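# Flip a barcode-down carton and restack it barcode-up

## Task

A carton sitting on top of a stack has its bar code facing down. Flip it so the bar code faces up, set it back on top of a stack oriented the same way as the cartons beneath and aligned with them, and release it so it stays there without the robot supporting it. Afterwards open the gripper and move the arms away.

## Robot and tools

Robot: two 6-joint arms named left_arm and right_arm, each with a parallel gripper. The names are labels only; left_arm sits on the +y side of the scene. Do not let the arms collide or press hard on each other, and never knock or place anything off the table.

Frame: one shared world frame. Origin on the table surface midway between the arms, +x out over the table, +z up. Positions are in metres. Gripper fingers point along the gripper's own +z and close along its y axis. The reported end_effector_position is the point between the finger pads, roughly 1 cm back from the tips; it can be off from the real hand, more so at long reach.

execute_actions, argument "actions": a list holding one item or nothing.
- Empty list []: no command, just returns the current state.
- Motion item {"rows": [[...]], "steps": N}: N is 1 to 15 control steps (each 1/30 s, default 15). Each row drives one step; if there are fewer rows than steps the final row repeats. Every row has exactly 14 numbers covering both arms even if one is idle: left_arm waist, shoulder, elbow, wrist pitch, wrist yaw, wrist roll, opening, then the same seven for right_arm. The six joint values are absolute target angles in radians (same form as the Joint positions line), not offsets. Opening is an absolute value from -1 (closed) to +1 (fully open).
- Wait item {"steps": N} with no rows: N up to 300; sends nothing and returns when that many steps have elapsed since the previous result.
- Optional "pictures": true/false controls whether camera images are attached (they are by default).

Joint ranges per arm, radians: waist -2.618 to 3.054, shoulder 0.000 to 3.142, elbow 0.000 to 3.142, wrist pitch -1.571 to 1.571, wrist yaw -1.571 to 1.571, wrist roll -2.094 to 2.094. True ends may differ by up to 0.036 rad. A target beyond an end by more than 0.036 rad, and further out than the current angle, gets the whole call refused (nothing is sent). Targets past the real end are clipped, and the result then notes "joint sent to its limit", possibly referring to an earlier action still running; absence of that note does not prove there is room left.

Motion limits: each step, a joint's target is held within a lead of its measured angle (waist 0.202, shoulder 0.258, elbow 0.238, wrist pitch 0.573, wrist yaw and roll 0.522 rad), and if the targets would move a gripper more than 70 mm from where it is, they are scaled back. Large moves therefore need several actions. Between calls the arms keep heading for the last row sent until they settle or a step is HELD; after that only a fresh action moves them further.

Gripping: grip_measured in the result is the measured finger opening on the command scale; Joint positions shows it in metres (0.094 m = fully open). Away from ±1 the fingers go to where grip_measured equals your command. To hold something, keep commanding below the reading: about 0.03 below holds firmly, less is gentler. In this task pad force is capped at roughly 13 to 25 N, so a carton can slip; grip near its middle and move smoothly. Brief external tugs on held items or pushes on loose items can occur.

Result lines: a state line per arm with end_effector_position and end_effector_quat_wxyz; Joint positions and Joint velocities per arm (six joints then pad gap); "joint command not followed" means a clearance check altered or blocked joint targets on some steps, the rest still ran; HELD marks steps on which your row was not fully sent. MOTOR HOT appears from 75 °C; at 90 °C that arm is stopped for 10 s, and at 100 °C its motors and gripper let go and the arm drops, both reported as OVER-TEMPERATURE FAULT. Avoid holding loads for long stretches.

zoom_image: {"camera": "cam_high" or "cam_low", "region": [x0, y0, x1, y1]} in pixels of that camera's latest 504x504 image, origin top-left, region at most 504 by 504. Returns an enlarged view.

Cameras: cam_high (positioned about [0.686, -0.236, 0.551]) and cam_low (about [1.221, -0.617, 0.365]), both looking over the table; calibration matrices are supplied with the session and may be slightly off.

finished_scene: {"scene": n} with the current scene's number; ends it irreversibly, reports success and loads the next task. Call it only after the carton sits barcode-up, aligned, released, and the grippers are clear.

Avoid: dropping or slamming the carton, hard pushes on the stack, toppling stacks, and anything leaving the table.

Each tool is called after "Call:" by a JSON object that holds its "fn" and its "kwargs".

## Session

Call:
{"fn": "execute_actions", "kwargs": {"actions": []}}

Scene clock: 0.00 s of 4500.00 s.
left_arm: end_effector_position=(+0.2742, +0.2607, +0.3498) grip_measured=+1.000 end_effector_quat_wxyz=(+0.464, +0.160, +0.797, +0.352) | right_arm: end_effector_position=(+0.1182, -0.5502, +0.1244) grip_measured=+1.000 end_effector_quat_wxyz=(-0.004, +0.866, +0.501, +0.004)
Joint positions: left_arm=[-0.563  1.012  1.164 -0.622 -0.785  0.502  0.094] | right_arm=[-1.19   1.705  1.435 -1.311 -0.006  0.8    0.094]
Joint velocities: left_arm=[ 0.012 -0.002  0.022  0.007 -0.022 -0.066  0.   ] | right_arm=[-0.002 -0.007  0.007  0.022 -0.037 -0.007  0.   ]
Motor temperatures (°C, as the motors report them): left_arm=[23 24 21 23 24 24] | right_arm=[23 22 23 23 21 22]

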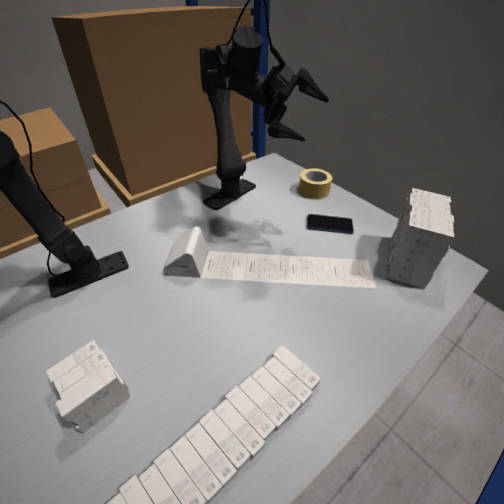

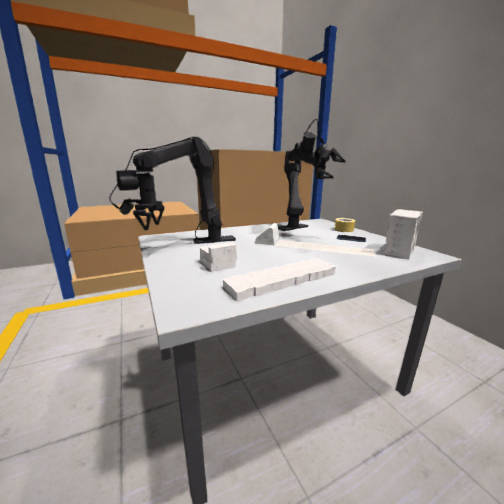

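Call:
{"fn": "zoom_image", "kwargs": {"camera": "cam_high", "region": [360, 170, 490, 300]}}

Call:
{"fn": "zoom_image", "kwargs": {"camera": "cam_high", "region": [30, 320, 150, 440]}}

Call:
{"fn": "zoom_image", "kwargs": {"camera": "cam_low", "region": [180, 220, 350, 310]}}

Call:
{"fn": "zoom_image", "kwargs": {"camera": "cam_low", "region": [360, 195, 440, 275]}}

Call:
{"fn": "zoom_image", "kwargs": {"camera": "cam_high", "region": [100, 330, 330, 504]}}

Region (360, 170, 490, 300) of cam_high's 504x504 image, scaled by 3.877, with more detail than that image has.

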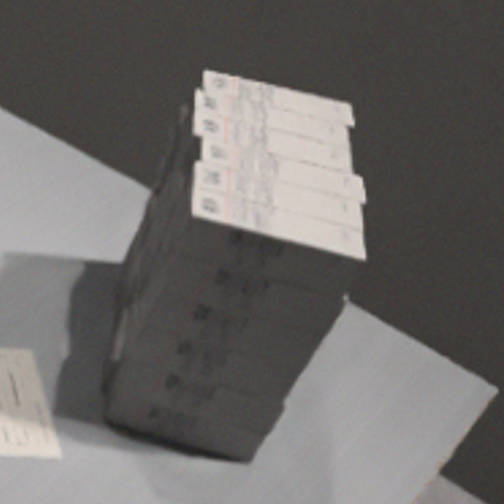

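Region (30, 320, 150, 440) of cam_high's 504x504 image, scaled by 4.200, with more detail than that image has.

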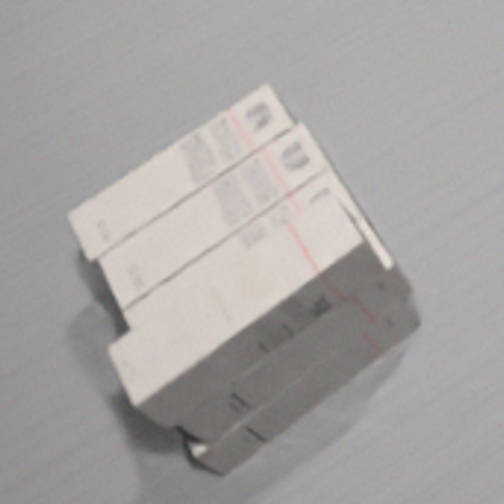

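Region (180, 220, 350, 310) of cam_low's 504x504 image, scaled by 2.965, with more detail than that image has; it fills the top 267 rows of this view, and the rest is white.

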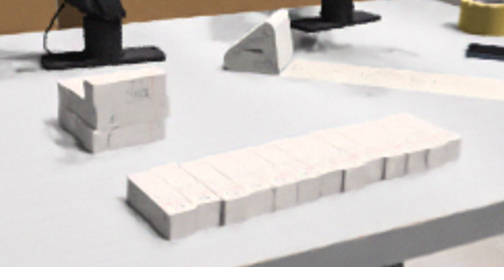

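Region (360, 195, 440, 275) of cam_low's 504x504 image, scaled by 6.300, with more detail than that image has.

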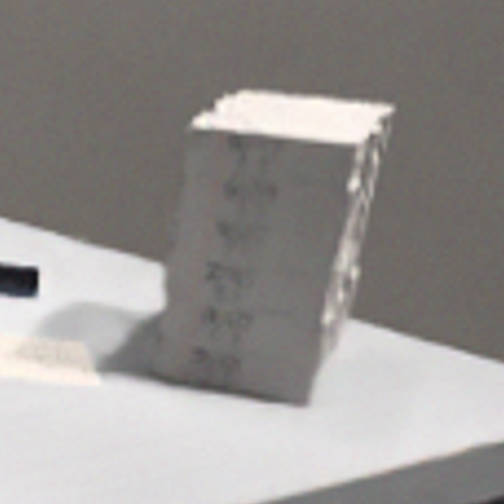

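Region (100, 330, 330, 504) of cam_high's 504x504 image, scaled by 2.191, with more detail than that image has; it fills the top 381 rows of this view, and the rest is white.

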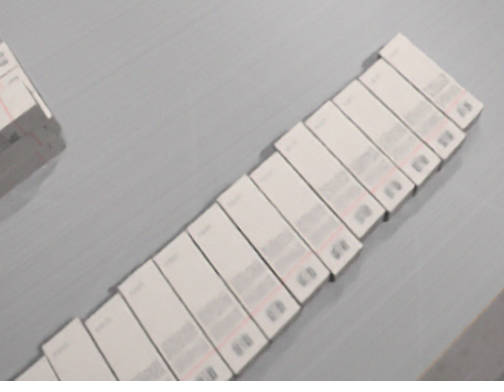

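Call:
{"fn": "zoom_image", "kwargs": {"camera": "cam_high", "region": [80, 340, 140, 400]}}

Call:
{"fn": "zoom_image", "kwargs": {"camera": "cam_high", "region": [45, 380, 105, 440]}}

Call:
{"fn": "zoom_image", "kwargs": {"camera": "cam_low", "region": [190, 232, 250, 280]}}

Region (80, 340, 140, 400) of cam_high's 504x504 image, scaled by 8.400, with more detail than that image has.

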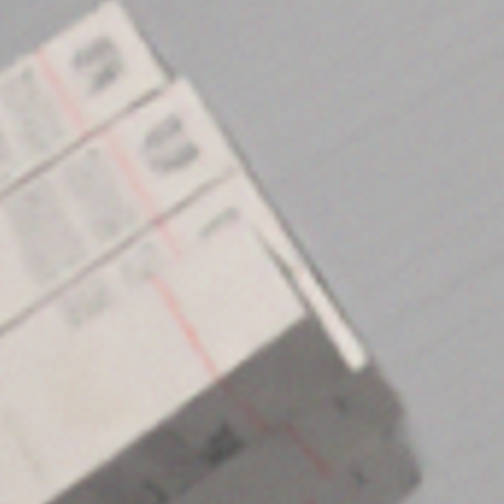

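Region (45, 380, 105, 440) of cam_high's 504x504 image, scaled by 8.400, with more detail than that image has.

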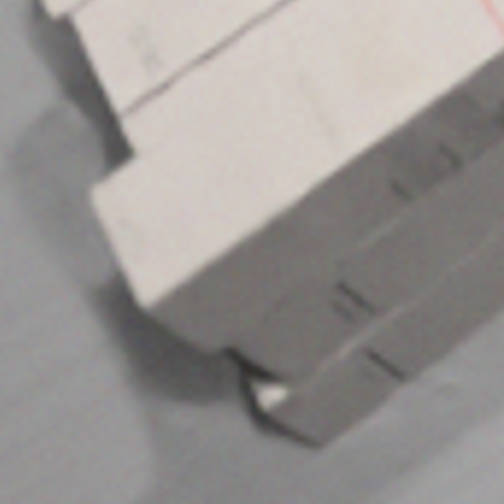

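Region (190, 232, 250, 280) of cam_low's 504x504 image, scaled by 8.400, with more detail than that image has; it fills the top 403 rows of this view, and the rest is white.

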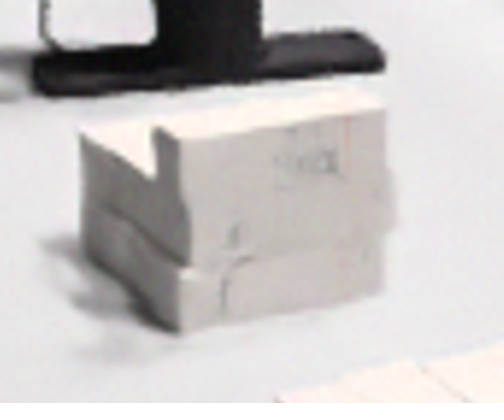

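Call:
{"fn": "execute_actions", "kwargs": {"actions": [{"rows":[[-0.563,1.012,1.164,-0.622,0,0,1,0,1.705,1.5,-1.366,0,0,1]],"steps":15}], "pictures": false}}

Call:
{"fn": "execute_actions", "kwargs": {"actions": [{"steps":60}]}}

Scene clock: 14.00 s of 4500.00 s.
left_arm: end_effector_position=(+0.2722, +0.1348, +0.3260) grip_measured=+1.000 end_effector_quat_wxyz=(+0.517, +0.164, +0.836, -0.076) | right_arm: end_effector_position=(+0.3250, -0.3591, +0.1352) grip_measured=+1.000 end_effector_quat_wxyz=(+0.004, +0.191, +0.982, -0.001)
Joint positions: left_arm=[-0.56   1.012  1.164 -0.623 -0.044  0.027  0.094] | right_arm=[-0.234  1.706  1.479 -1.336  0.     0.047  0.094]
Joint velocities: left_arm=[ 0.007 -0.022 -0.002 -0.037  0.168 -0.11   0.   ] | right_arm=[ 2.01  -0.022 -0.002  0.007 -0.007 -0.271  0.   ]
Motor temperatures (°C, as the motors report them): left_arm=[23 25 24 25 24 24] | right_arm=[23 24 25 23 21 22]
Steps of this call (steps 1 to 90: nothing new was sent; then 10.50 s passed at rest; steps 91 to 105: all 15 steps of this action). Readings (joint positions):
91: left_arm=[-0.560 1.012 1.164 -0.623 -0.725 0.435] | right_arm=[-1.175 1.705 1.439 -1.319 0.003 0.736]
92: left_arm=[-0.560 1.012 1.164 -0.622 -0.627 0.350] | right_arm=[-1.139 1.706 1.448 -1.331 0.013 0.640]
94: left_arm=[-0.560 1.012 1.164 -0.623 -0.432 0.227] | right_arm=[-1.018 1.706 1.466 -1.336 0.013 0.449]
98: left_arm=[-0.560 1.012 1.164 -0.623 -0.177 0.098] | right_arm=[-0.736 1.706 1.479 -1.336 0.006 0.188]
105: the state above

Scene clock: 16.00 s of 4500.00 s.
left_arm: end_effector_position=(+0.2702, +0.1294, +0.3259) grip_measured=+1.000 end_effector_quat_wxyz=(+0.514, +0.165, +0.837, -0.094) | right_arm: end_effector_position=(+0.3340, -0.2844, +0.1352) grip_measured=+1.000 end_effector_quat_wxyz=(-0.010, +0.054, +0.998, +0.005)
Joint positions: left_arm=[-0.56   1.012  1.164 -0.623 -0.011  0.008  0.094] | right_arm=[ 0.006  1.706  1.479 -1.364 -0.009  0.011  0.094]
Joint velocities: left_arm=[-0.017 -0.002 -0.002 -0.051  0.022 -0.022  0.   ] | right_arm=[ 0.007  0.002  0.002 -0.007  0.037  0.007  0.   ]
Motor temperatures (°C, as the motors report them): left_arm=[23 25 24 25 24 24] | right_arm=[23 24 25 23 21 22]
Steps of this call (steps 1 to 30: the robot went on to your last target; steps 31 to 60: nothing new was sent). Readings (joint positions):
1: left_arm=[-0.560 1.012 1.164 -0.623 -0.037 0.023] | right_arm=[-0.163 1.706 1.479 -1.336 0.000 0.039]
2: left_arm=[-0.560 1.012 1.164 -0.623 -0.031 0.020] | right_arm=[-0.095 1.706 1.479 -1.336 -0.001 0.033]
4: left_arm=[-0.560 1.012 1.164 -0.623 -0.024 0.016] | right_arm=[0.005 1.706 1.479 -1.339 -0.013 0.021]
8: left_arm=[-0.560 1.012 1.164 -0.623 -0.016 0.011] | right_arm=[0.026 1.706 1.479 -1.354 -0.019 0.011]
60: the state above
All arms were judged still, so your last target was given up. Only a new action makes them travel on or press farther. Fingers that are still opening or closing keep moving.

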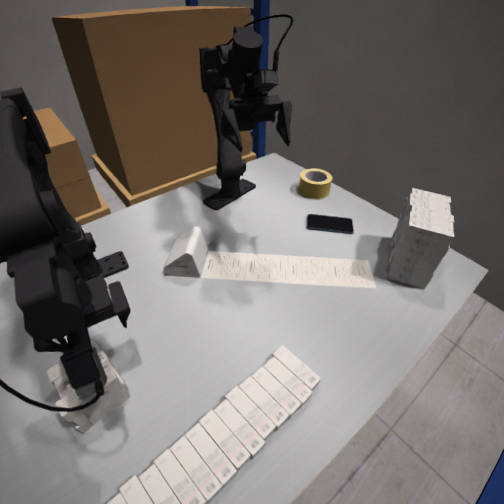

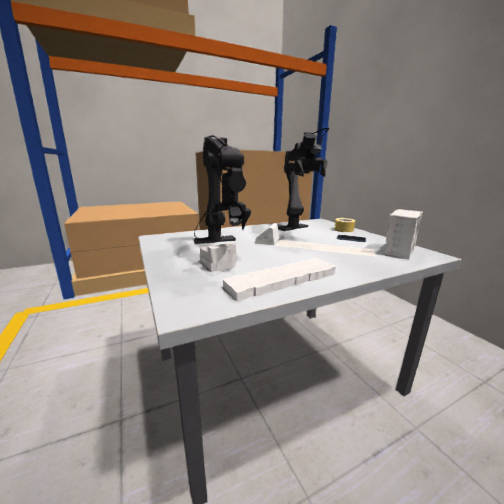

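Call:
{"fn": "execute_actions", "kwargs": {"actions": [{"rows":[[-0.56,1.012,1.164,-0.622,0,0,1,-0.01,1.72,1.53,-1.366,0,0.1,1],[-0.56,1.012,1.164,-0.622,0,0,1,-0.02,1.735,1.56,-1.368,0,0.2,0.95],[-0.56,1.012,1.164,-0.622,0,0,1,-0.03,1.75,1.59,-1.37,0,0.3,0.9],[-0.56,1.012,1.164,-0.622,0,0,1,-0.04,1.77,1.62,-1.372,0,0.4,0.85],[-0.56,1.012,1.164,-0.622,0,0,1,-0.055,1.79,1.65,-1.375,0,0.5,0.8],[-0.56,1.012,1.164,-0.622,0,0,1,-0.07,1.81,1.68,-1.378,0,0.6,0.75],[-0.56,1.012,1.164,-0.622,0,0,1,-0.085,1.83,1.70,-1.38,0,0.7,0.7],[-0.56,1.012,1.164,-0.622,0,0,1,-0.10,1.85,1.72,-1.383,0,0.8,0.65],[-0.56,1.012,1.164,-0.622,0,0,1,-0.11,1.87,1.74,-1.386,0,0.9,0.6],[-0.56,1.012,1.164,-0.622,0,0,1,-0.12,1.89,1.76,-1.388,0,1.0,0.55],[-0.56,1.012,1.164,-0.622,0,0,1,-0.13,1.91,1.775,-1.39,0,1.08,0.5],[-0.56,1.012,1.164,-0.622,0,0,1,-0.14,1.93,1.785,-1.392,0,1.15,0.45],[-0.56,1.012,1.164,-0.622,0,0,1,-0.145,1.945,1.79,-1.392,0,1.2,0.4],[-0.56,1.012,1.164,-0.622,0,0,1,-0.149,1.956,1.797,-1.392,0,1.24,0.35]],"steps":15}], "pictures": false}}

Call:
{"fn": "execute_actions", "kwargs": {"actions": [{"steps":20}]}}

Scene clock: 22.67 s of 4500.00 s.
left_arm: end_effector_position=(+0.2702, +0.1294, +0.3259) grip_measured=+1.000 end_effector_quat_wxyz=(+0.514, +0.165, +0.837, -0.094) | right_arm: end_effector_position=(+0.3928, -0.3446, +0.1385) grip_measured=+0.359 end_effector_quat_wxyz=(+0.013, +0.579, +0.815, +0.010)
Joint positions: left_arm=[-0.56   1.012  1.164 -0.623 -0.011  0.008  0.094] | right_arm=[-0.141  1.925  1.767 -1.381 -0.009  0.992  0.064]
Joint velocities: left_arm=[ 0.012 -0.007  0.002 -0.037 -0.007  0.007  0.   ] | right_arm=[-0.168  0.442  0.071 -0.066 -0.022  1.575 -0.013]
Motor temperatures (°C, as the motors report them): left_arm=[23 25 24 26 24 24] | right_arm=[23 25 26 23 21 22]
Steps of this call (steps 1 to 90: nothing new was sent; then 3.17 s passed at rest; steps 91 to 105: all 15 steps of this action). Readings (joint positions):
91: left_arm=[-0.560 1.012 1.164 -0.623 -0.011 0.008] | right_arm=[0.006 1.706 1.482 -1.366 -0.009 0.021]
92: left_arm=[-0.560 1.012 1.164 -0.623 -0.011 0.008] | right_arm=[0.005 1.710 1.491 -1.371 -0.009 0.047]
94: left_arm=[-0.560 1.012 1.164 -0.623 -0.011 0.008] | right_arm=[-0.005 1.729 1.536 -1.382 -0.009 0.142]
98: left_arm=[-0.560 1.012 1.164 -0.623 -0.011 0.008] | right_arm=[-0.055 1.794 1.659 -1.382 -0.009 0.432]
105: the state above

Scene clock: 23.33 s of 4500.00 s.
left_arm: end_effector_position=(+0.2702, +0.1294, +0.3259) grip_measured=+1.000 end_effector_quat_wxyz=(+0.514, +0.165, +0.837, -0.094) | right_arm: end_effector_position=(+0.3927, -0.3469, +0.1266) grip_measured=+0.352 end_effector_quat_wxyz=(-0.004, +0.673, +0.740, +0.004)
Joint positions: left_arm=[-0.56   1.012  1.164 -0.623 -0.011  0.008  0.094] | right_arm=[-0.147  1.959  1.767 -1.382 -0.01   1.226  0.064]
Joint velocities: left_arm=[ 0.012  0.002 -0.012 -0.081 -0.051  0.022  0.   ] | right_arm=[ 0.027 -0.017 -0.007 -0.051 -0.095  0.037 -0.001]
Motor temperatures (°C, as the motors report them): left_arm=[23 25 24 26 24 24] | right_arm=[23 25 26 23 21 22]
Steps of this call (steps 1 to 20: the robot went on to your last target). Readings (joint positions):
1: left_arm=[-0.560 1.012 1.164 -0.623 -0.011 0.008] | right_arm=[-0.146 1.938 1.767 -1.381 -0.009 1.040]
2: left_arm=[-0.560 1.012 1.164 -0.623 -0.011 0.008] | right_arm=[-0.147 1.948 1.767 -1.382 -0.009 1.078]
4: left_arm=[-0.560 1.012 1.164 -0.623 -0.011 0.008] | right_arm=[-0.147 1.959 1.767 -1.382 -0.009 1.133]
8: left_arm=[-0.560 1.012 1.164 -0.623 -0.011 0.008] | right_arm=[-0.147 1.959 1.767 -1.382 -0.010 1.190]
20: the state above

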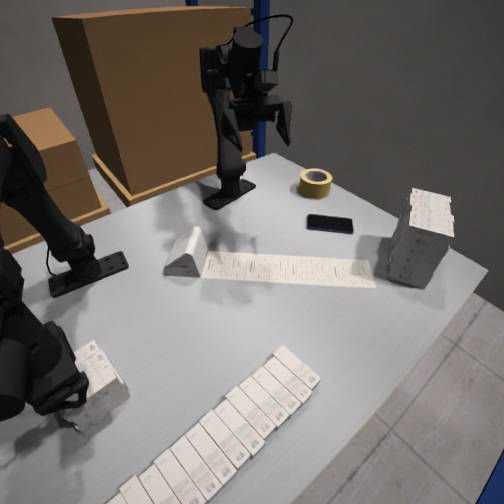

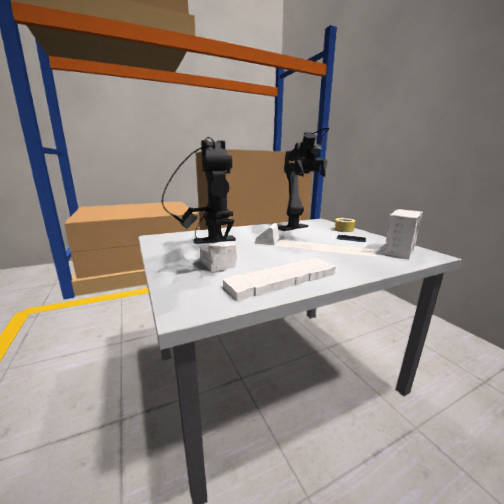

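Call:
{"fn": "execute_actions", "kwargs": {"actions": [{"rows":[[-0.56,1.012,1.164,-0.622,0,0,1,-0.149,1.956,1.78,-1.38,0,1.25,0.35],[-0.56,1.012,1.164,-0.622,0,0,1,-0.149,1.956,1.765,-1.365,0,1.25,0.35],[-0.56,1.012,1.164,-0.622,0,0,1,-0.149,1.956,1.75,-1.35,0,1.25,0.35],[-0.56,1.012,1.164,-0.622,0,0,1,-0.149,1.956,1.735,-1.335,0,1.25,0.35],[-0.56,1.012,1.164,-0.622,0,0,1,-0.149,1.956,1.72,-1.32,0,1.25,0.35],[-0.56,1.012,1.164,-0.622,0,0,1,-0.149,1.956,1.705,-1.305,0,1.25,0.35],[-0.56,1.012,1.164,-0.622,0,0,1,-0.149,1.956,1.69,-1.29,0,1.25,0.35],[-0.56,1.012,1.164,-0.622,0,0,1,-0.149,1.956,1.675,-1.275,0,1.25,0.35],[-0.56,1.012,1.164,-0.622,0,0,1,-0.149,1.957,1.665,-1.26,0,1.25,0.35],[-0.56,1.012,1.164,-0.622,0,0,1,-0.149,1.958,1.66,-1.25,0,1.25,0.35]],"steps":15}]}}

Call:
{"fn": "zoom_image", "kwargs": {"camera": "cam_high", "region": [20, 320, 150, 450]}}

Call:
{"fn": "zoom_image", "kwargs": {"camera": "cam_low", "region": [175, 200, 255, 280]}}

Scene clock: 25.43 s of 4500.00 s.
left_arm: end_effector_position=(+0.2702, +0.1294, +0.3259) grip_measured=+1.000 end_effector_quat_wxyz=(+0.514, +0.165, +0.837, -0.094) | right_arm: end_effector_position=(+0.3949, -0.3474, +0.1022) grip_measured=+0.352 end_effector_quat_wxyz=(+0.000, +0.677, +0.736, +0.006)
Joint positions: left_arm=[-0.56   1.012  1.164 -0.623 -0.011  0.008  0.094] | right_arm=[-0.147  1.959  1.67  -1.276 -0.01   1.238  0.064]
Joint velocities: left_arm=[ 0.007  0.007 -0.022  0.037  0.051 -0.051  0.   ] | right_arm=[-0.007 -0.007  0.002  0.183 -0.037  0.007  0.   ]
Motor temperatures (°C, as the motors report them): left_arm=[23 25 24 26 24 24] | right_arm=[23 25 26 23 21 22]
Steps of this call (steps 1 to 15: the robot went on to your last target; steps 16 to 48: nothing new was sent; steps 49 to 63: all 15 steps of this action). Readings (joint positions):
49: left_arm=[-0.560 1.012 1.164 -0.623 -0.011 0.008] | right_arm=[-0.147 1.959 1.767 -1.382 -0.010 1.230]
50: left_arm=[-0.560 1.012 1.164 -0.623 -0.011 0.008] | right_arm=[-0.147 1.959 1.767 -1.381 -0.010 1.232]
52: left_arm=[-0.560 1.012 1.164 -0.623 -0.011 0.008] | right_arm=[-0.147 1.959 1.765 -1.372 -0.010 1.234]
56: left_arm=[-0.560 1.012 1.164 -0.623 -0.011 0.008] | right_arm=[-0.147 1.959 1.722 -1.327 -0.010 1.237]
63: the state above

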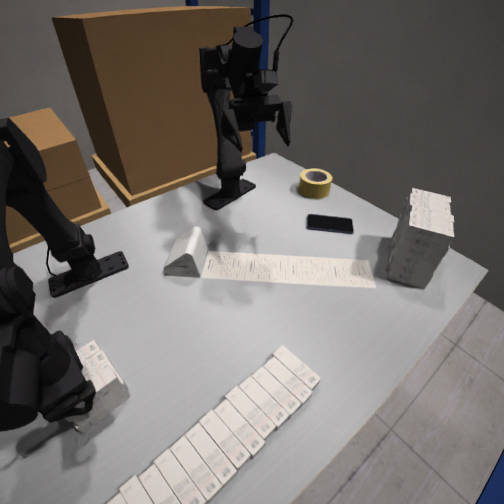

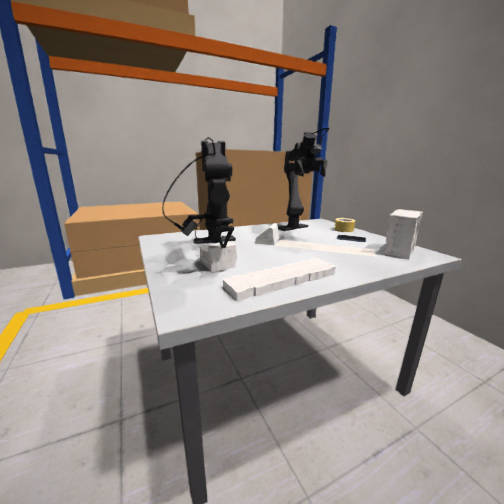

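Region (20, 320, 150, 450) of cam_high's 504x504 image, scaled by 3.877, with more detail than that image has.

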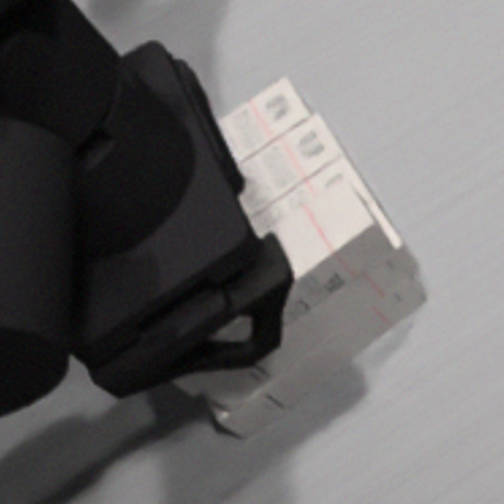

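Region (175, 200, 255, 280) of cam_low's 504x504 image, scaled by 6.300, with more detail than that image has.

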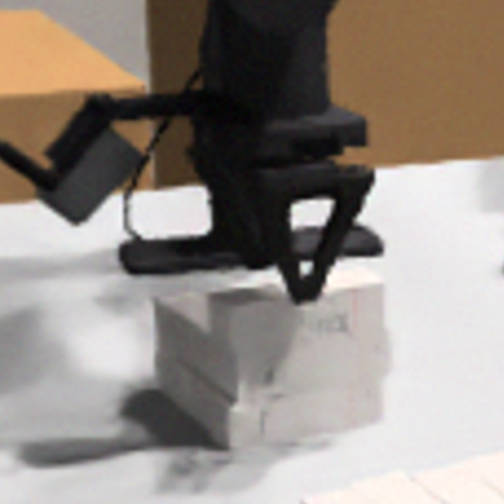

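Call:
{"fn": "execute_actions", "kwargs": {"actions": [{"rows":[[-0.56,1.012,1.164,-0.622,0,0,1,-0.149,1.959,1.65,-1.245,0,1.25,0.35],[-0.56,1.012,1.164,-0.622,0,0,1,-0.149,1.96,1.64,-1.235,0,1.25,0.35],[-0.56,1.012,1.164,-0.622,0,0,1,-0.149,1.961,1.63,-1.225,0,1.25,0.35],[-0.56,1.012,1.164,-0.622,0,0,1,-0.149,1.962,1.62,-1.215,0,1.25,0.35],[-0.56,1.012,1.164,-0.622,0,0,1,-0.149,1.963,1.61,-1.205,0,1.25,0.35],[-0.56,1.012,1.164,-0.622,0,0,1,-0.149,1.964,1.60,-1.195,0,1.25,0.35],[-0.56,1.012,1.164,-0.622,0,0,1,-0.149,1.965,1.59,-1.185,0,1.25,0.35],[-0.56,1.012,1.164,-0.622,0,0,1,-0.149,1.966,1.58,-1.175,0,1.25,0.35],[-0.56,1.012,1.164,-0.622,0,0,1,-0.149,1.967,1.57,-1.165,0,1.25,0.35],[-0.56,1.012,1.164,-0.622,0,0,1,-0.149,1.968,1.56,-1.155,0,1.25,0.35]],"steps":15}], "pictures": false}}

Call:
{"fn": "execute_actions", "kwargs": {"actions": [{"steps":10}]}}

Call:
{"fn": "zoom_image", "kwargs": {"camera": "cam_high", "region": [20, 320, 150, 450]}}

Call:
{"fn": "zoom_image", "kwargs": {"camera": "cam_low", "region": [175, 200, 255, 280]}}

Scene clock: 28.13 s of 4500.00 s.
left_arm: end_effector_position=(+0.2702, +0.1294, +0.3259) grip_measured=+1.000 end_effector_quat_wxyz=(+0.514, +0.165, +0.837, -0.094) | right_arm: end_effector_position=(+0.3927, -0.3469, +0.0777) grip_measured=+0.352 end_effector_quat_wxyz=(+0.000, +0.678, +0.735, +0.006)
Joint positions: left_arm=[-0.56   1.012  1.164 -0.623 -0.011  0.008  0.094] | right_arm=[-0.147  1.959  1.573 -1.178 -0.01   1.239  0.064]
Joint velocities: left_arm=[ 0.007 -0.002 -0.017 -0.066  0.051 -0.037  0.   ] | right_arm=[-0.007  0.022  0.012  0.139 -0.066 -0.022 -0.001]
Motor temperatures (°C, as the motors report them): left_arm=[23 25 25 26 24 24] | right_arm=[23 26 26 23 21 22]
Steps of this call (steps 1 to 30: the robot went on to your last target; steps 31 to 66: nothing new was sent; steps 67 to 81: all 15 steps of this action). Readings (joint positions):
67: left_arm=[-0.560 1.012 1.164 -0.623 -0.011 0.008] | right_arm=[-0.147 1.959 1.670 -1.256 -0.010 1.239]
68: left_arm=[-0.560 1.012 1.164 -0.623 -0.011 0.008] | right_arm=[-0.147 1.959 1.668 -1.254 -0.010 1.239]
70: left_arm=[-0.560 1.012 1.164 -0.623 -0.011 0.008] | right_arm=[-0.147 1.959 1.657 -1.242 -0.010 1.239]
74: left_arm=[-0.560 1.012 1.164 -0.623 -0.011 0.008] | right_arm=[-0.147 1.959 1.614 -1.214 -0.010 1.239]
81: the state above

Scene clock: 28.47 s of 4500.00 s.
left_arm: end_effector_position=(+0.2702, +0.1294, +0.3259) grip_measured=+1.000 end_effector_quat_wxyz=(+0.514, +0.165, +0.837, -0.094) | right_arm: end_effector_position=(+0.3963, -0.3478, +0.0777) grip_measured=+0.352 end_effector_quat_wxyz=(+0.007, +0.678, +0.735, +0.009)
Joint positions: left_arm=[-0.56   1.012  1.164 -0.623 -0.011  0.008  0.094] | right_arm=[-0.147  1.959  1.573 -1.163 -0.01   1.239  0.064]
Joint velocities: left_arm=[-0.002  0.012  0.012  0.022 -0.007  0.007  0.   ] | right_arm=[-0.002  0.012 -0.002  0.022 -0.11  -0.081  0.   ]
Motor temperatures (°C, as the motors report them): left_arm=[23 25 25 26 24 24] | right_arm=[23 26 26 23 21 22]
Steps of this call (steps 1 to 10: the robot went on to your last target). Readings (joint positions):
1: left_arm=[-0.560 1.012 1.164 -0.623 -0.011 0.008] | right_arm=[-0.147 1.959 1.573 -1.174 -0.010 1.239]
2: left_arm=[-0.560 1.012 1.164 -0.623 -0.011 0.008] | right_arm=[-0.147 1.959 1.573 -1.171 -0.010 1.239]
4: left_arm=[-0.560 1.012 1.164 -0.623 -0.011 0.008] | right_arm=[-0.147 1.959 1.573 -1.168 -0.010 1.239]
8: left_arm=[-0.560 1.012 1.164 -0.623 -0.011 0.008] | right_arm=[-0.147 1.959 1.573 -1.164 -0.010 1.239]
10: the state above

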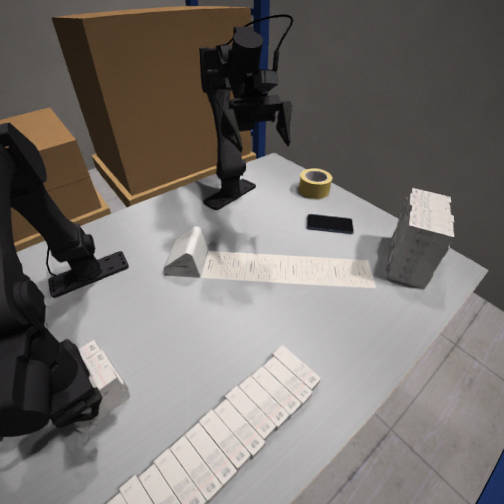

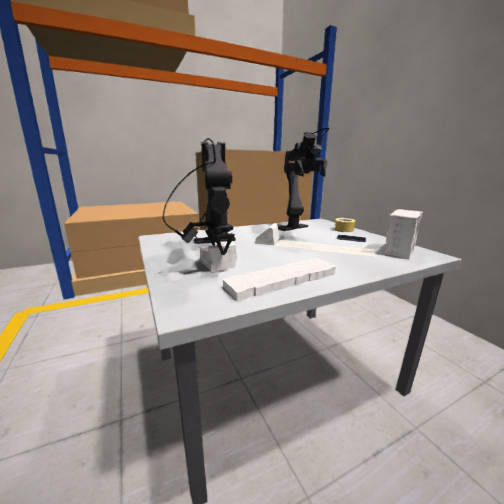

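Region (20, 320, 150, 450) of cam_high's 504x504 image, scaled by 3.877, with more detail than that image has.

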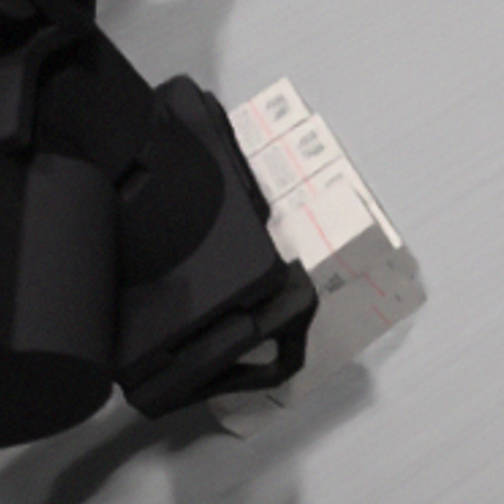

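Region (175, 200, 255, 280) of cam_low's 504x504 image, scaled by 6.300, with more detail than that image has.

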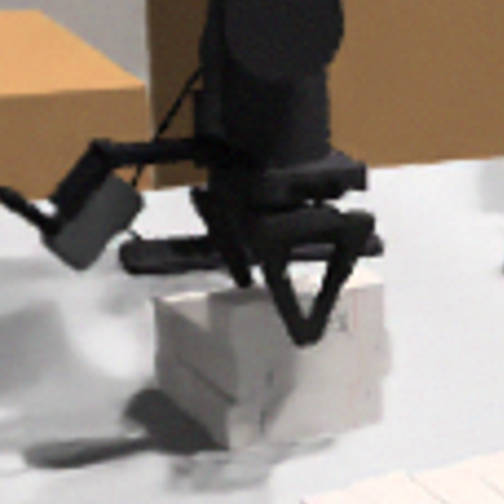

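Call:
{"fn": "execute_actions", "kwargs": {"actions": [{"rows":[[-0.56,1.012,1.164,-0.622,0,0,1,-0.149,1.96,1.553,-1.16,0,1.25,0.3],[-0.56,1.012,1.164,-0.622,0,0,1,-0.149,1.96,1.546,-1.16,0,1.25,0.25],[-0.56,1.012,1.164,-0.622,0,0,1,-0.149,1.96,1.538,-1.16,0,1.25,0.2],[-0.56,1.012,1.164,-0.622,0,0,1,-0.149,1.96,1.538,-1.16,0,1.25,0.14],[-0.56,1.012,1.164,-0.622,0,0,1,-0.149,1.96,1.538,-1.16,0,1.25,0.08],[-0.56,1.012,1.164,-0.622,0,0,1,-0.149,1.96,1.538,-1.16,0,1.25,0.02],[-0.56,1.012,1.164,-0.622,0,0,1,-0.149,1.96,1.538,-1.16,0,1.25,-0.04],[-0.56,1.012,1.164,-0.622,0,0,1,-0.149,1.96,1.538,-1.16,0,1.25,-0.1],[-0.56,1.012,1.164,-0.622,0,0,1,-0.149,1.96,1.538,-1.16,0,1.25,-0.15],[-0.56,1.012,1.164,-0.622,0,0,1,-0.149,1.96,1.538,-1.16,0,1.25,-0.2],[-0.56,1.012,1.164,-0.622,0,0,1,-0.149,1.96,1.538,-1.16,0,1.25,-0.25]],"steps":15}]}}

Call:
{"fn": "zoom_image", "kwargs": {"camera": "cam_low", "region": [175, 200, 255, 280]}}

Scene clock: 30.80 s of 4500.00 s.
left_arm: end_effector_position=(+0.2702, +0.1294, +0.3259) grip_measured=+1.000 end_effector_quat_wxyz=(+0.514, +0.165, +0.837, -0.094) | right_arm: end_effector_position=(+0.3912, -0.3465, +0.0725) grip_measured=-0.248 end_effector_quat_wxyz=(-0.001, +0.678, +0.735, +0.005)
Joint positions: left_arm=[-0.56   1.012  1.164 -0.623 -0.011  0.008  0.094] | right_arm=[-0.147  1.959  1.552 -1.16  -0.01   1.24   0.035]
Joint velocities: left_arm=[-0.012 -0.007 -0.007  0.007  0.037  0.037  0.   ] | right_arm=[ 0.007  0.007 -0.007 -0.022  0.007 -0.051 -0.   ]
Motor temperatures (°C, as the motors report them): left_arm=[23 25 25 27 24 24] | right_arm=[23 26 26 23 21 22]
Steps of this call (steps 1 to 30: the robot went on to your last target; steps 31 to 55: nothing new was sent; steps 56 to 70: all 15 steps of this action). Readings (joint positions):
56: left_arm=[-0.560 1.012 1.164 -0.623 -0.011 0.008] | right_arm=[-0.147 1.959 1.573 -1.162 -0.010 1.239]
57: left_arm=[-0.560 1.012 1.164 -0.623 -0.011 0.008] | right_arm=[-0.147 1.959 1.573 -1.162 -0.010 1.239]
59: left_arm=[-0.560 1.012 1.164 -0.623 -0.011 0.008] | right_arm=[-0.147 1.959 1.567 -1.160 -0.010 1.240]
63: left_arm=[-0.560 1.012 1.164 -0.623 -0.011 0.008] | right_arm=[-0.147 1.959 1.553 -1.160 -0.010 1.240]
70: the state above

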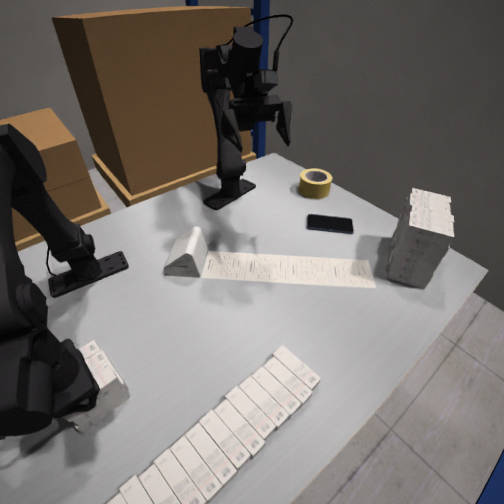

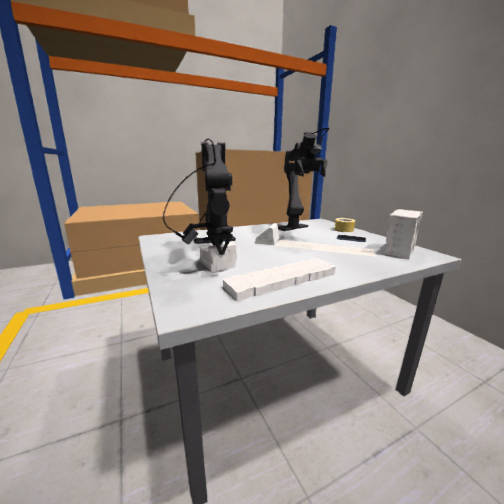

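Region (175, 200, 255, 280) of cam_low's 504x504 image, scaled by 6.300, with more detail than that image has.

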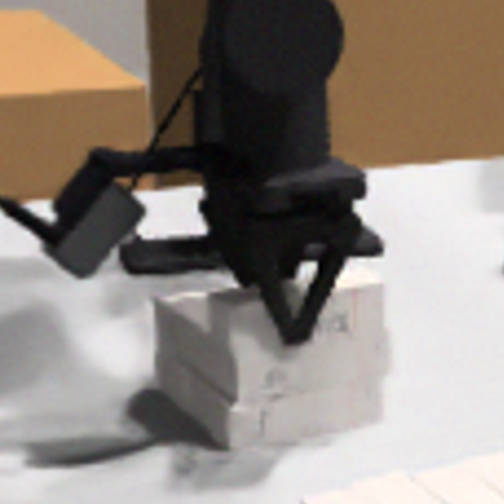

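Call:
{"fn": "execute_actions", "kwargs": {"actions": [{"rows":[[-0.56,1.012,1.164,-0.622,0,0,1,-0.149,1.96,1.545,-1.16,0,1.25,-0.28],[-0.56,1.012,1.164,-0.622,0,0,1,-0.149,1.96,1.545,-1.16,0,1.25,-0.31],[-0.56,1.012,1.164,-0.622,0,0,1,-0.149,1.96,1.545,-1.16,0,1.25,-0.34],[-0.56,1.012,1.164,-0.622,0,0,1,-0.149,1.96,1.545,-1.16,0,1.25,-0.37],[-0.56,1.012,1.164,-0.622,0,0,1,-0.149,1.96,1.545,-1.16,0,1.25,-0.4],[-0.56,1.012,1.164,-0.622,0,0,1,-0.149,1.96,1.545,-1.16,0,1.25,-0.43],[-0.56,1.012,1.164,-0.622,0,0,1,-0.149,1.96,1.545,-1.16,0,1.25,-0.46],[-0.56,1.012,1.164,-0.622,0,0,1,-0.149,1.96,1.545,-1.16,0,1.25,-0.49]],"steps":15}], "pictures": false}}

Scene clock: 32.53 s of 4500.00 s.
left_arm: end_effector_position=(+0.2702, +0.1294, +0.3259) grip_measured=+1.000 end_effector_quat_wxyz=(+0.514, +0.165, +0.837, -0.094) | right_arm: end_effector_position=(+0.3912, -0.3465, +0.0725) grip_measured=-0.394 end_effector_quat_wxyz=(-0.001, +0.678, +0.735, +0.005)
Joint positions: left_arm=[-0.56   1.012  1.164 -0.623 -0.011  0.008  0.094] | right_arm=[-0.147  1.959  1.552 -1.16  -0.01   1.24   0.028]
Joint velocities: left_arm=[-0.002  0.012  0.017 -0.037  0.022  0.037  0.   ] | right_arm=[-0.017  0.007 -0.012 -0.007  0.007 -0.022  0.   ]
Motor temperatures (°C, as the motors report them): left_arm=[23 25 25 27 24 24] | right_arm=[23 26 26 23 21 22]
Steps of this call (steps 1 to 15: the robot went on to your last target; steps 16 to 37: nothing new was sent; steps 38 to 52: all 15 steps of this action). Readings (joint positions):
38: left_arm=[-0.560 1.012 1.164 -0.623 -0.011 0.008] | right_arm=[-0.147 1.959 1.552 -1.160 -0.010 1.240]
39: left_arm=[-0.560 1.012 1.164 -0.623 -0.011 0.008] | right_arm=[-0.147 1.959 1.552 -1.160 -0.010 1.240]
41: left_arm=[-0.560 1.012 1.164 -0.623 -0.011 0.008] | right_arm=[-0.147 1.959 1.552 -1.160 -0.010 1.240]
45: left_arm=[-0.560 1.012 1.164 -0.623 -0.011 0.008] | right_arm=[-0.147 1.959 1.552 -1.160 -0.010 1.240]
52: the state above

Call:
{"fn": "execute_actions", "kwargs": {"actions": [{"rows":[[-0.57,1.03,1.14,-0.56,0,-0.05,1,-0.149,1.96,1.565,-1.17,0,1.245,-0.44],[-0.58,1.05,1.11,-0.5,0,-0.1,1,-0.149,1.96,1.585,-1.185,0,1.245,-0.44],[-0.59,1.07,1.08,-0.43,0,-0.15,0.95,-0.149,1.959,1.605,-1.205,0,1.245,-0.44],[-0.6,1.09,1.05,-0.36,0,-0.2,0.9,-0.149,1.958,1.63,-1.23,0,1.245,-0.44],[-0.61,1.11,1.02,-0.29,0,-0.25,0.85,-0.149,1.957,1.655,-1.255,0,1.245,-0.44],[-0.62,1.13,0.99,-0.22,0,-0.3,0.8,-0.149,1.956,1.68,-1.28,0,1.245,-0.44],[-0.63,1.15,0.96,-0.15,0,-0.35,0.75,-0.149,1.955,1.705,-1.305,0,1.245,-0.44],[-0.64,1.17,0.93,-0.08,0,-0.4,0.7,-0.149,1.954,1.73,-1.33,0,1.245,-0.44],[-0.65,1.19,0.9,-0.01,0,-0.45,0.65,-0.149,1.953,1.755,-1.355,0,1.245,-0.44],[-0.66,1.21,0.87,0.06,0,-0.5,0.6,-0.149,1.952,1.78,-1.38,0,1.245,-0.44],[-0.67,1.23,0.84,0.13,0,-0.55,0.55,-0.14,1.951,1.805,-1.405,0,1.245,-0.44],[-0.68,1.25,0.81,0.2,0,-0.6,0.5,-0.125,1.95,1.83,-1.43,0,1.245,-0.44],[-0.69,1.27,0.78,0.27,0,-0.65,0.45,-0.105,1.949,1.855,-1.455,0,1.245,-0.44],[-0.7,1.29,0.75,0.34,0,-0.7,0.4,-0.08,1.948,1.88,-1.48,0,1.245,-0.44],[-0.71,1.31,0.72,0.41,0,-0.75,0.35,-0.05,1.947,1.9,-1.5,0,1.245,-0.44]],"steps":15}], "pictures": false}}

Call:
{"fn": "execute_actions", "kwargs": {"actions": [{"rows":[[-0.72,1.33,0.69,0.48,0,-0.81,0.35,-0.02,1.947,1.91,-1.515,0,1.245,-0.44],[-0.73,1.35,0.66,0.55,0,-0.87,0.35,0.01,1.947,1.915,-1.515,0,1.245,-0.44],[-0.74,1.37,0.63,0.62,0,-0.93,0.35,0.04,1.947,1.915,-1.515,0,1.245,-0.44],[-0.75,1.39,0.6,0.69,0,-0.99,0.35,0.07,1.947,1.915,-1.515,0,1.245,-0.44],[-0.76,1.41,0.57,0.76,0,-1.05,0.35,0.1,1.947,1.915,-1.515,0,1.245,-0.44],[-0.77,1.43,0.54,0.83,0,-1.11,0.35,0.13,1.947,1.915,-1.515,0,1.245,-0.44],[-0.78,1.45,0.51,0.9,0,-1.17,0.35,0.16,1.947,1.915,-1.515,0,1.245,-0.44],[-0.79,1.47,0.48,0.97,0,-1.23,0.35,0.19,1.947,1.915,-1.515,0,1.245,-0.44],[-0.805,1.49,0.45,1.04,0,-1.29,0.35,0.22,1.947,1.915,-1.515,0,1.245,-0.44],[-0.82,1.51,0.42,1.11,0,-1.35,0.35,0.25,1.947,1.915,-1.515,0,1.245,-0.44],[-0.83,1.53,0.385,1.17,0,-1.41,0.35,0.28,1.947,1.915,-1.515,0,1.245,-0.44],[-0.84,1.55,0.35,1.23,0,-1.46,0.35,0.31,1.947,1.915,-1.515,0,1.245,-0.44],[-0.85,1.57,0.315,1.28,0,-1.51,0.35,0.34,1.947,1.915,-1.515,0,1.245,-0.44],[-0.86,1.59,0.28,1.32,0,-1.55,0.35,0.37,1.947,1.915,-1.515,0,1.245,-0.44],[-0.87,1.601,0.25,1.36,0,-1.58,0.35,0.4,1.947,1.915,-1.515,0,1.245,-0.44]],"steps":15}], "pictures": false}}

Call:
{"fn": "execute_actions", "kwargs": {"actions": [{"rows":[[-0.87,1.601,0.25,1.36,0,-1.58,0.35,0.425,1.947,1.915,-1.515,0,1.24,-0.44],[-0.87,1.601,0.25,1.36,0,-1.58,0.35,0.45,1.947,1.915,-1.515,0,1.235,-0.44],[-0.87,1.601,0.25,1.36,0,-1.58,0.35,0.475,1.947,1.915,-1.515,0,1.23,-0.44],[-0.87,1.601,0.25,1.36,0,-1.58,0.35,0.5,1.947,1.915,-1.515,0,1.225,-0.44],[-0.87,1.601,0.25,1.36,0,-1.58,0.35,0.525,1.947,1.915,-1.515,0,1.22,-0.44],[-0.87,1.601,0.25,1.36,0,-1.58,0.35,0.55,1.947,1.915,-1.515,0,1.22,-0.44],[-0.87,1.601,0.25,1.36,0,-1.58,0.35,0.572,1.947,1.915,-1.515,0,1.22,-0.44],[-0.87,1.601,0.25,1.36,0,-1.58,0.35,0.592,1.947,1.915,-1.515,0,1.22,-0.44],[-0.87,1.601,0.25,1.36,0,-1.58,0.35,0.61,1.947,1.915,-1.515,0,1.22,-0.44],[-0.87,1.601,0.25,1.36,0,-1.58,0.35,0.625,1.947,1.915,-1.515,0,1.22,-0.44],[-0.87,1.601,0.25,1.36,0,-1.58,0.35,0.635,1.947,1.915,-1.515,0,1.22,-0.44]],"steps":15}], "pictures": false}}

Call:
{"fn": "execute_actions", "kwargs": {"actions": [{"steps":15}]}}

Scene clock: 40.33 s of 4500.00 s.
left_arm: end_effector_position=(+0.3238, +0.0535, +0.2092) grip_measured=+0.383 end_effector_quat_wxyz=(+0.481, -0.015, +0.834, -0.272) | right_arm: end_effector_position=(+0.4086, -0.3420, +0.1437) grip_measured=-0.394 end_effector_quat_wxyz=(+0.024, +0.669, +0.743, +0.017)
Joint positions: left_arm=[-0.679  1.275  0.775  0.1   -0.009 -0.537  0.065] | right_arm=[-0.124  1.96   1.835 -1.386 -0.007  1.24   0.028]
Joint velocities: left_arm=[-0.291  0.545 -0.862  1.927 -0.051 -1.487 -0.061] | right_arm=[ 0.413  0.002  0.672 -0.608  0.007  0.007  0.   ]
Motor temperatures (°C, as the motors report them): left_arm=[23 25 25 27 24 24] | right_arm=[23 27 26 23 21 22]
Steps of this call (steps 1 to 15: the robot went on to your last target; steps 16 to 90: nothing new was sent; then 4.30 s passed at rest; steps 91 to 105: all 15 steps of this action). Readings (joint positions):
91: left_arm=[-0.560 1.012 1.162 -0.618 -0.011 0.001] | right_arm=[-0.147 1.959 1.552 -1.160 -0.010 1.240]
92: left_arm=[-0.560 1.013 1.155 -0.600 -0.011 -0.014] | right_arm=[-0.147 1.959 1.552 -1.161 -0.010 1.240]
94: left_arm=[-0.570 1.026 1.123 -0.530 -0.011 -0.065] | right_arm=[-0.147 1.960 1.564 -1.177 -0.010 1.240]
98: left_arm=[-0.609 1.109 1.007 -0.321 -0.010 -0.213] | right_arm=[-0.147 1.960 1.652 -1.244 -0.010 1.240]
105: the state above

Scene clock: 40.83 s of 4500.00 s.
left_arm: end_effector_position=(+0.2747, +0.0062, +0.1381) grip_measured=+0.352 end_effector_quat_wxyz=(+0.347, -0.260, +0.705, -0.561) | right_arm: end_effector_position=(+0.3927, -0.1679, +0.1578) grip_measured=-0.394 end_effector_quat_wxyz=(+0.000, +0.481, +0.877, +0.008)
Joint positions: left_arm=[-0.842  1.563  0.323  1.11  -0.007 -1.371  0.064] | right_arm=[ 0.339  1.96   1.893 -1.493 -0.011  1.24   0.028]
Joint velocities: left_arm=[-0.281  0.496 -0.994  1.59  -0.022 -1.385 -0.001] | right_arm=[ 0.799  0.002  0.012 -0.022  0.037 -0.037 -0.001]
Motor temperatures (°C, as the motors report them): left_arm=[23 25 25 27 24 24] | right_arm=[23 27 26 23 21 22]
Steps of this call (steps 1 to 15: all 15 steps of this action). Readings (joint positions):
1: left_arm=[-0.690 1.294 0.746 0.167 -0.009 -0.587] | right_arm=[-0.104 1.960 1.856 -1.407 -0.006 1.240]
2: left_arm=[-0.700 1.312 0.717 0.234 -0.009 -0.639] | right_arm=[-0.078 1.960 1.873 -1.425 -0.005 1.240]
4: left_arm=[-0.720 1.349 0.661 0.373 -0.008 -0.748] | right_arm=[-0.013 1.960 1.891 -1.448 -0.004 1.240]
8: left_arm=[-0.760 1.426 0.545 0.654 -0.008 -0.976] | right_arm=[0.132 1.960 1.893 -1.475 -0.008 1.240]
15: the state above

Scene clock: 41.33 s of 4500.00 s.
left_arm: end_effector_position=(+0.2606, +0.0084, +0.1540) grip_measured=+0.352 end_effector_quat_wxyz=(+0.303, -0.306, +0.642, -0.634) | right_arm: end_effector_position=(+0.3475, -0.0644, +0.1578) grip_measured=-0.394 end_effector_quat_wxyz=(-0.005, +0.339, +0.941, +0.007)
Joint positions: left_arm=[-0.86   1.596  0.249  1.335 -0.006 -1.57   0.064] | right_arm=[ 0.643  1.96   1.893 -1.5   -0.017  1.231  0.028]
Joint velocities: left_arm=[ 0.002  0.002  0.022  0.125  0.037 -0.095  0.   ] | right_arm=[-0.007  0.017 -0.012  0.051  0.022  0.066 -0.001]
Motor temperatures (°C, as the motors report them): left_arm=[23 25 25 27 24 24] | right_arm=[23 27 26 23 21 22]
Steps of this call (steps 1 to 15: all 15 steps of this action). Readings (joint positions):
1: left_arm=[-0.851 1.577 0.292 1.153 -0.007 -1.412] | right_arm=[0.368 1.960 1.893 -1.494 -0.011 1.240]
2: left_arm=[-0.856 1.587 0.270 1.183 -0.006 -1.446] | right_arm=[0.396 1.960 1.893 -1.495 -0.011 1.240]
4: left_arm=[-0.860 1.596 0.250 1.225 -0.006 -1.494] | right_arm=[0.450 1.960 1.893 -1.495 -0.012 1.239]
8: left_arm=[-0.860 1.596 0.249 1.297 -0.006 -1.543] | right_arm=[0.548 1.960 1.893 -1.497 -0.013 1.234]
15: the state above

Scene clock: 41.83 s of 4500.00 s.
left_arm: end_effector_position=(+0.2606, +0.0084, +0.1559) grip_measured=+0.352 end_effector_quat_wxyz=(+0.302, -0.307, +0.639, -0.638) | right_arm: end_effector_position=(+0.3472, -0.0650, +0.1578) grip_measured=-0.394 end_effector_quat_wxyz=(-0.006, +0.339, +0.941, +0.006)
Joint positions: left_arm=[-0.86   1.596  0.249  1.343 -0.006 -1.576  0.064] | right_arm=[ 0.642  1.96   1.893 -1.502 -0.016  1.23   0.028]
Joint velocities: left_arm=[-0.002 -0.007 -0.007 -0.051  0.007  0.007  0.001] | right_arm=[-0.017  0.007 -0.007  0.007  0.007 -0.022 -0.   ]
Motor temperatures (°C, as the motors report them): left_arm=[23 25 25 27 24 24] | right_arm=[23 27 26 23 21 22]
Steps of this call (steps 1 to 15: the robot went on to your last target). Readings (joint positions):
1: left_arm=[-0.860 1.596 0.249 1.337 -0.006 -1.571] | right_arm=[0.643 1.960 1.893 -1.500 -0.017 1.230]
2: left_arm=[-0.860 1.596 0.249 1.338 -0.006 -1.572] | right_arm=[0.642 1.960 1.893 -1.501 -0.016 1.230]
4: left_arm=[-0.860 1.596 0.249 1.340 -0.006 -1.574] | right_arm=[0.642 1.960 1.893 -1.501 -0.016 1.230]
8: left_arm=[-0.860 1.596 0.249 1.342 -0.006 -1.576] | right_arm=[0.642 1.960 1.893 -1.502 -0.016 1.230]
15: the state above
All arms were judged still, so your last target was given up. Only a new action makes them travel on or press farther. Fingers that are still opening or closing keep moving.

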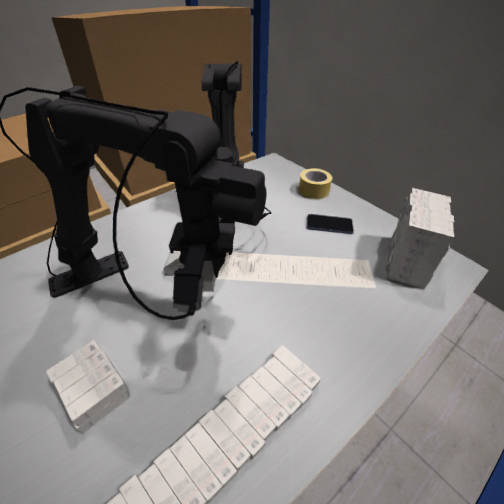

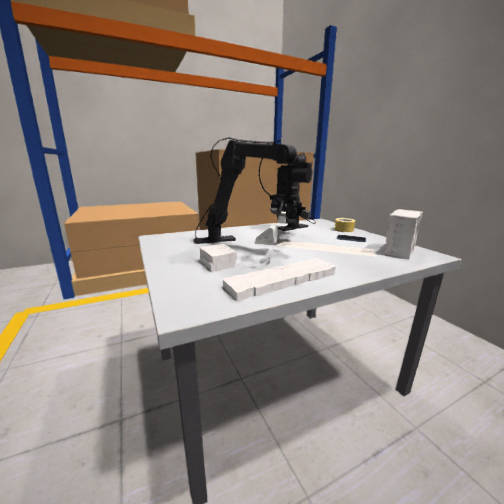

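Call:
{"fn": "zoom_image", "kwargs": {"camera": "cam_high", "region": [140, 190, 290, 340]}}

Call:
{"fn": "zoom_image", "kwargs": {"camera": "cam_low", "region": [240, 160, 330, 250]}}

Call:
{"fn": "zoom_image", "kwargs": {"camera": "cam_high", "region": [30, 320, 150, 440]}}

Region (140, 190, 290, 340) of cam_high's 504x504 image, scaled by 3.360, with more detail than that image has.

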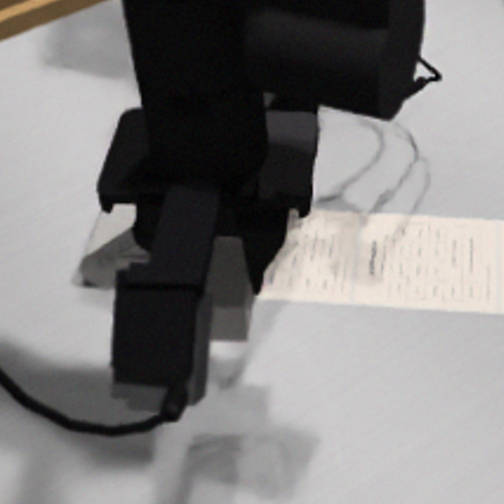

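Region (240, 160, 330, 250) of cam_low's 504x504 image, scaled by 5.600, with more detail than that image has.

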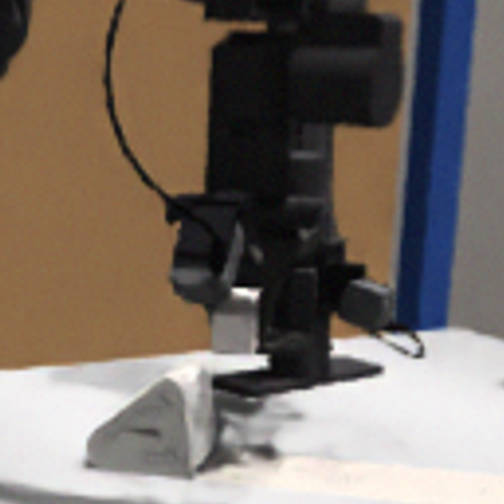

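Region (30, 320, 150, 440) of cam_high's 504x504 image, scaled by 4.200, with more detail than that image has.

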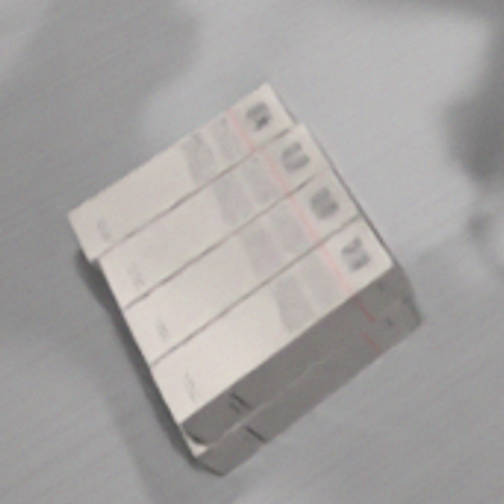

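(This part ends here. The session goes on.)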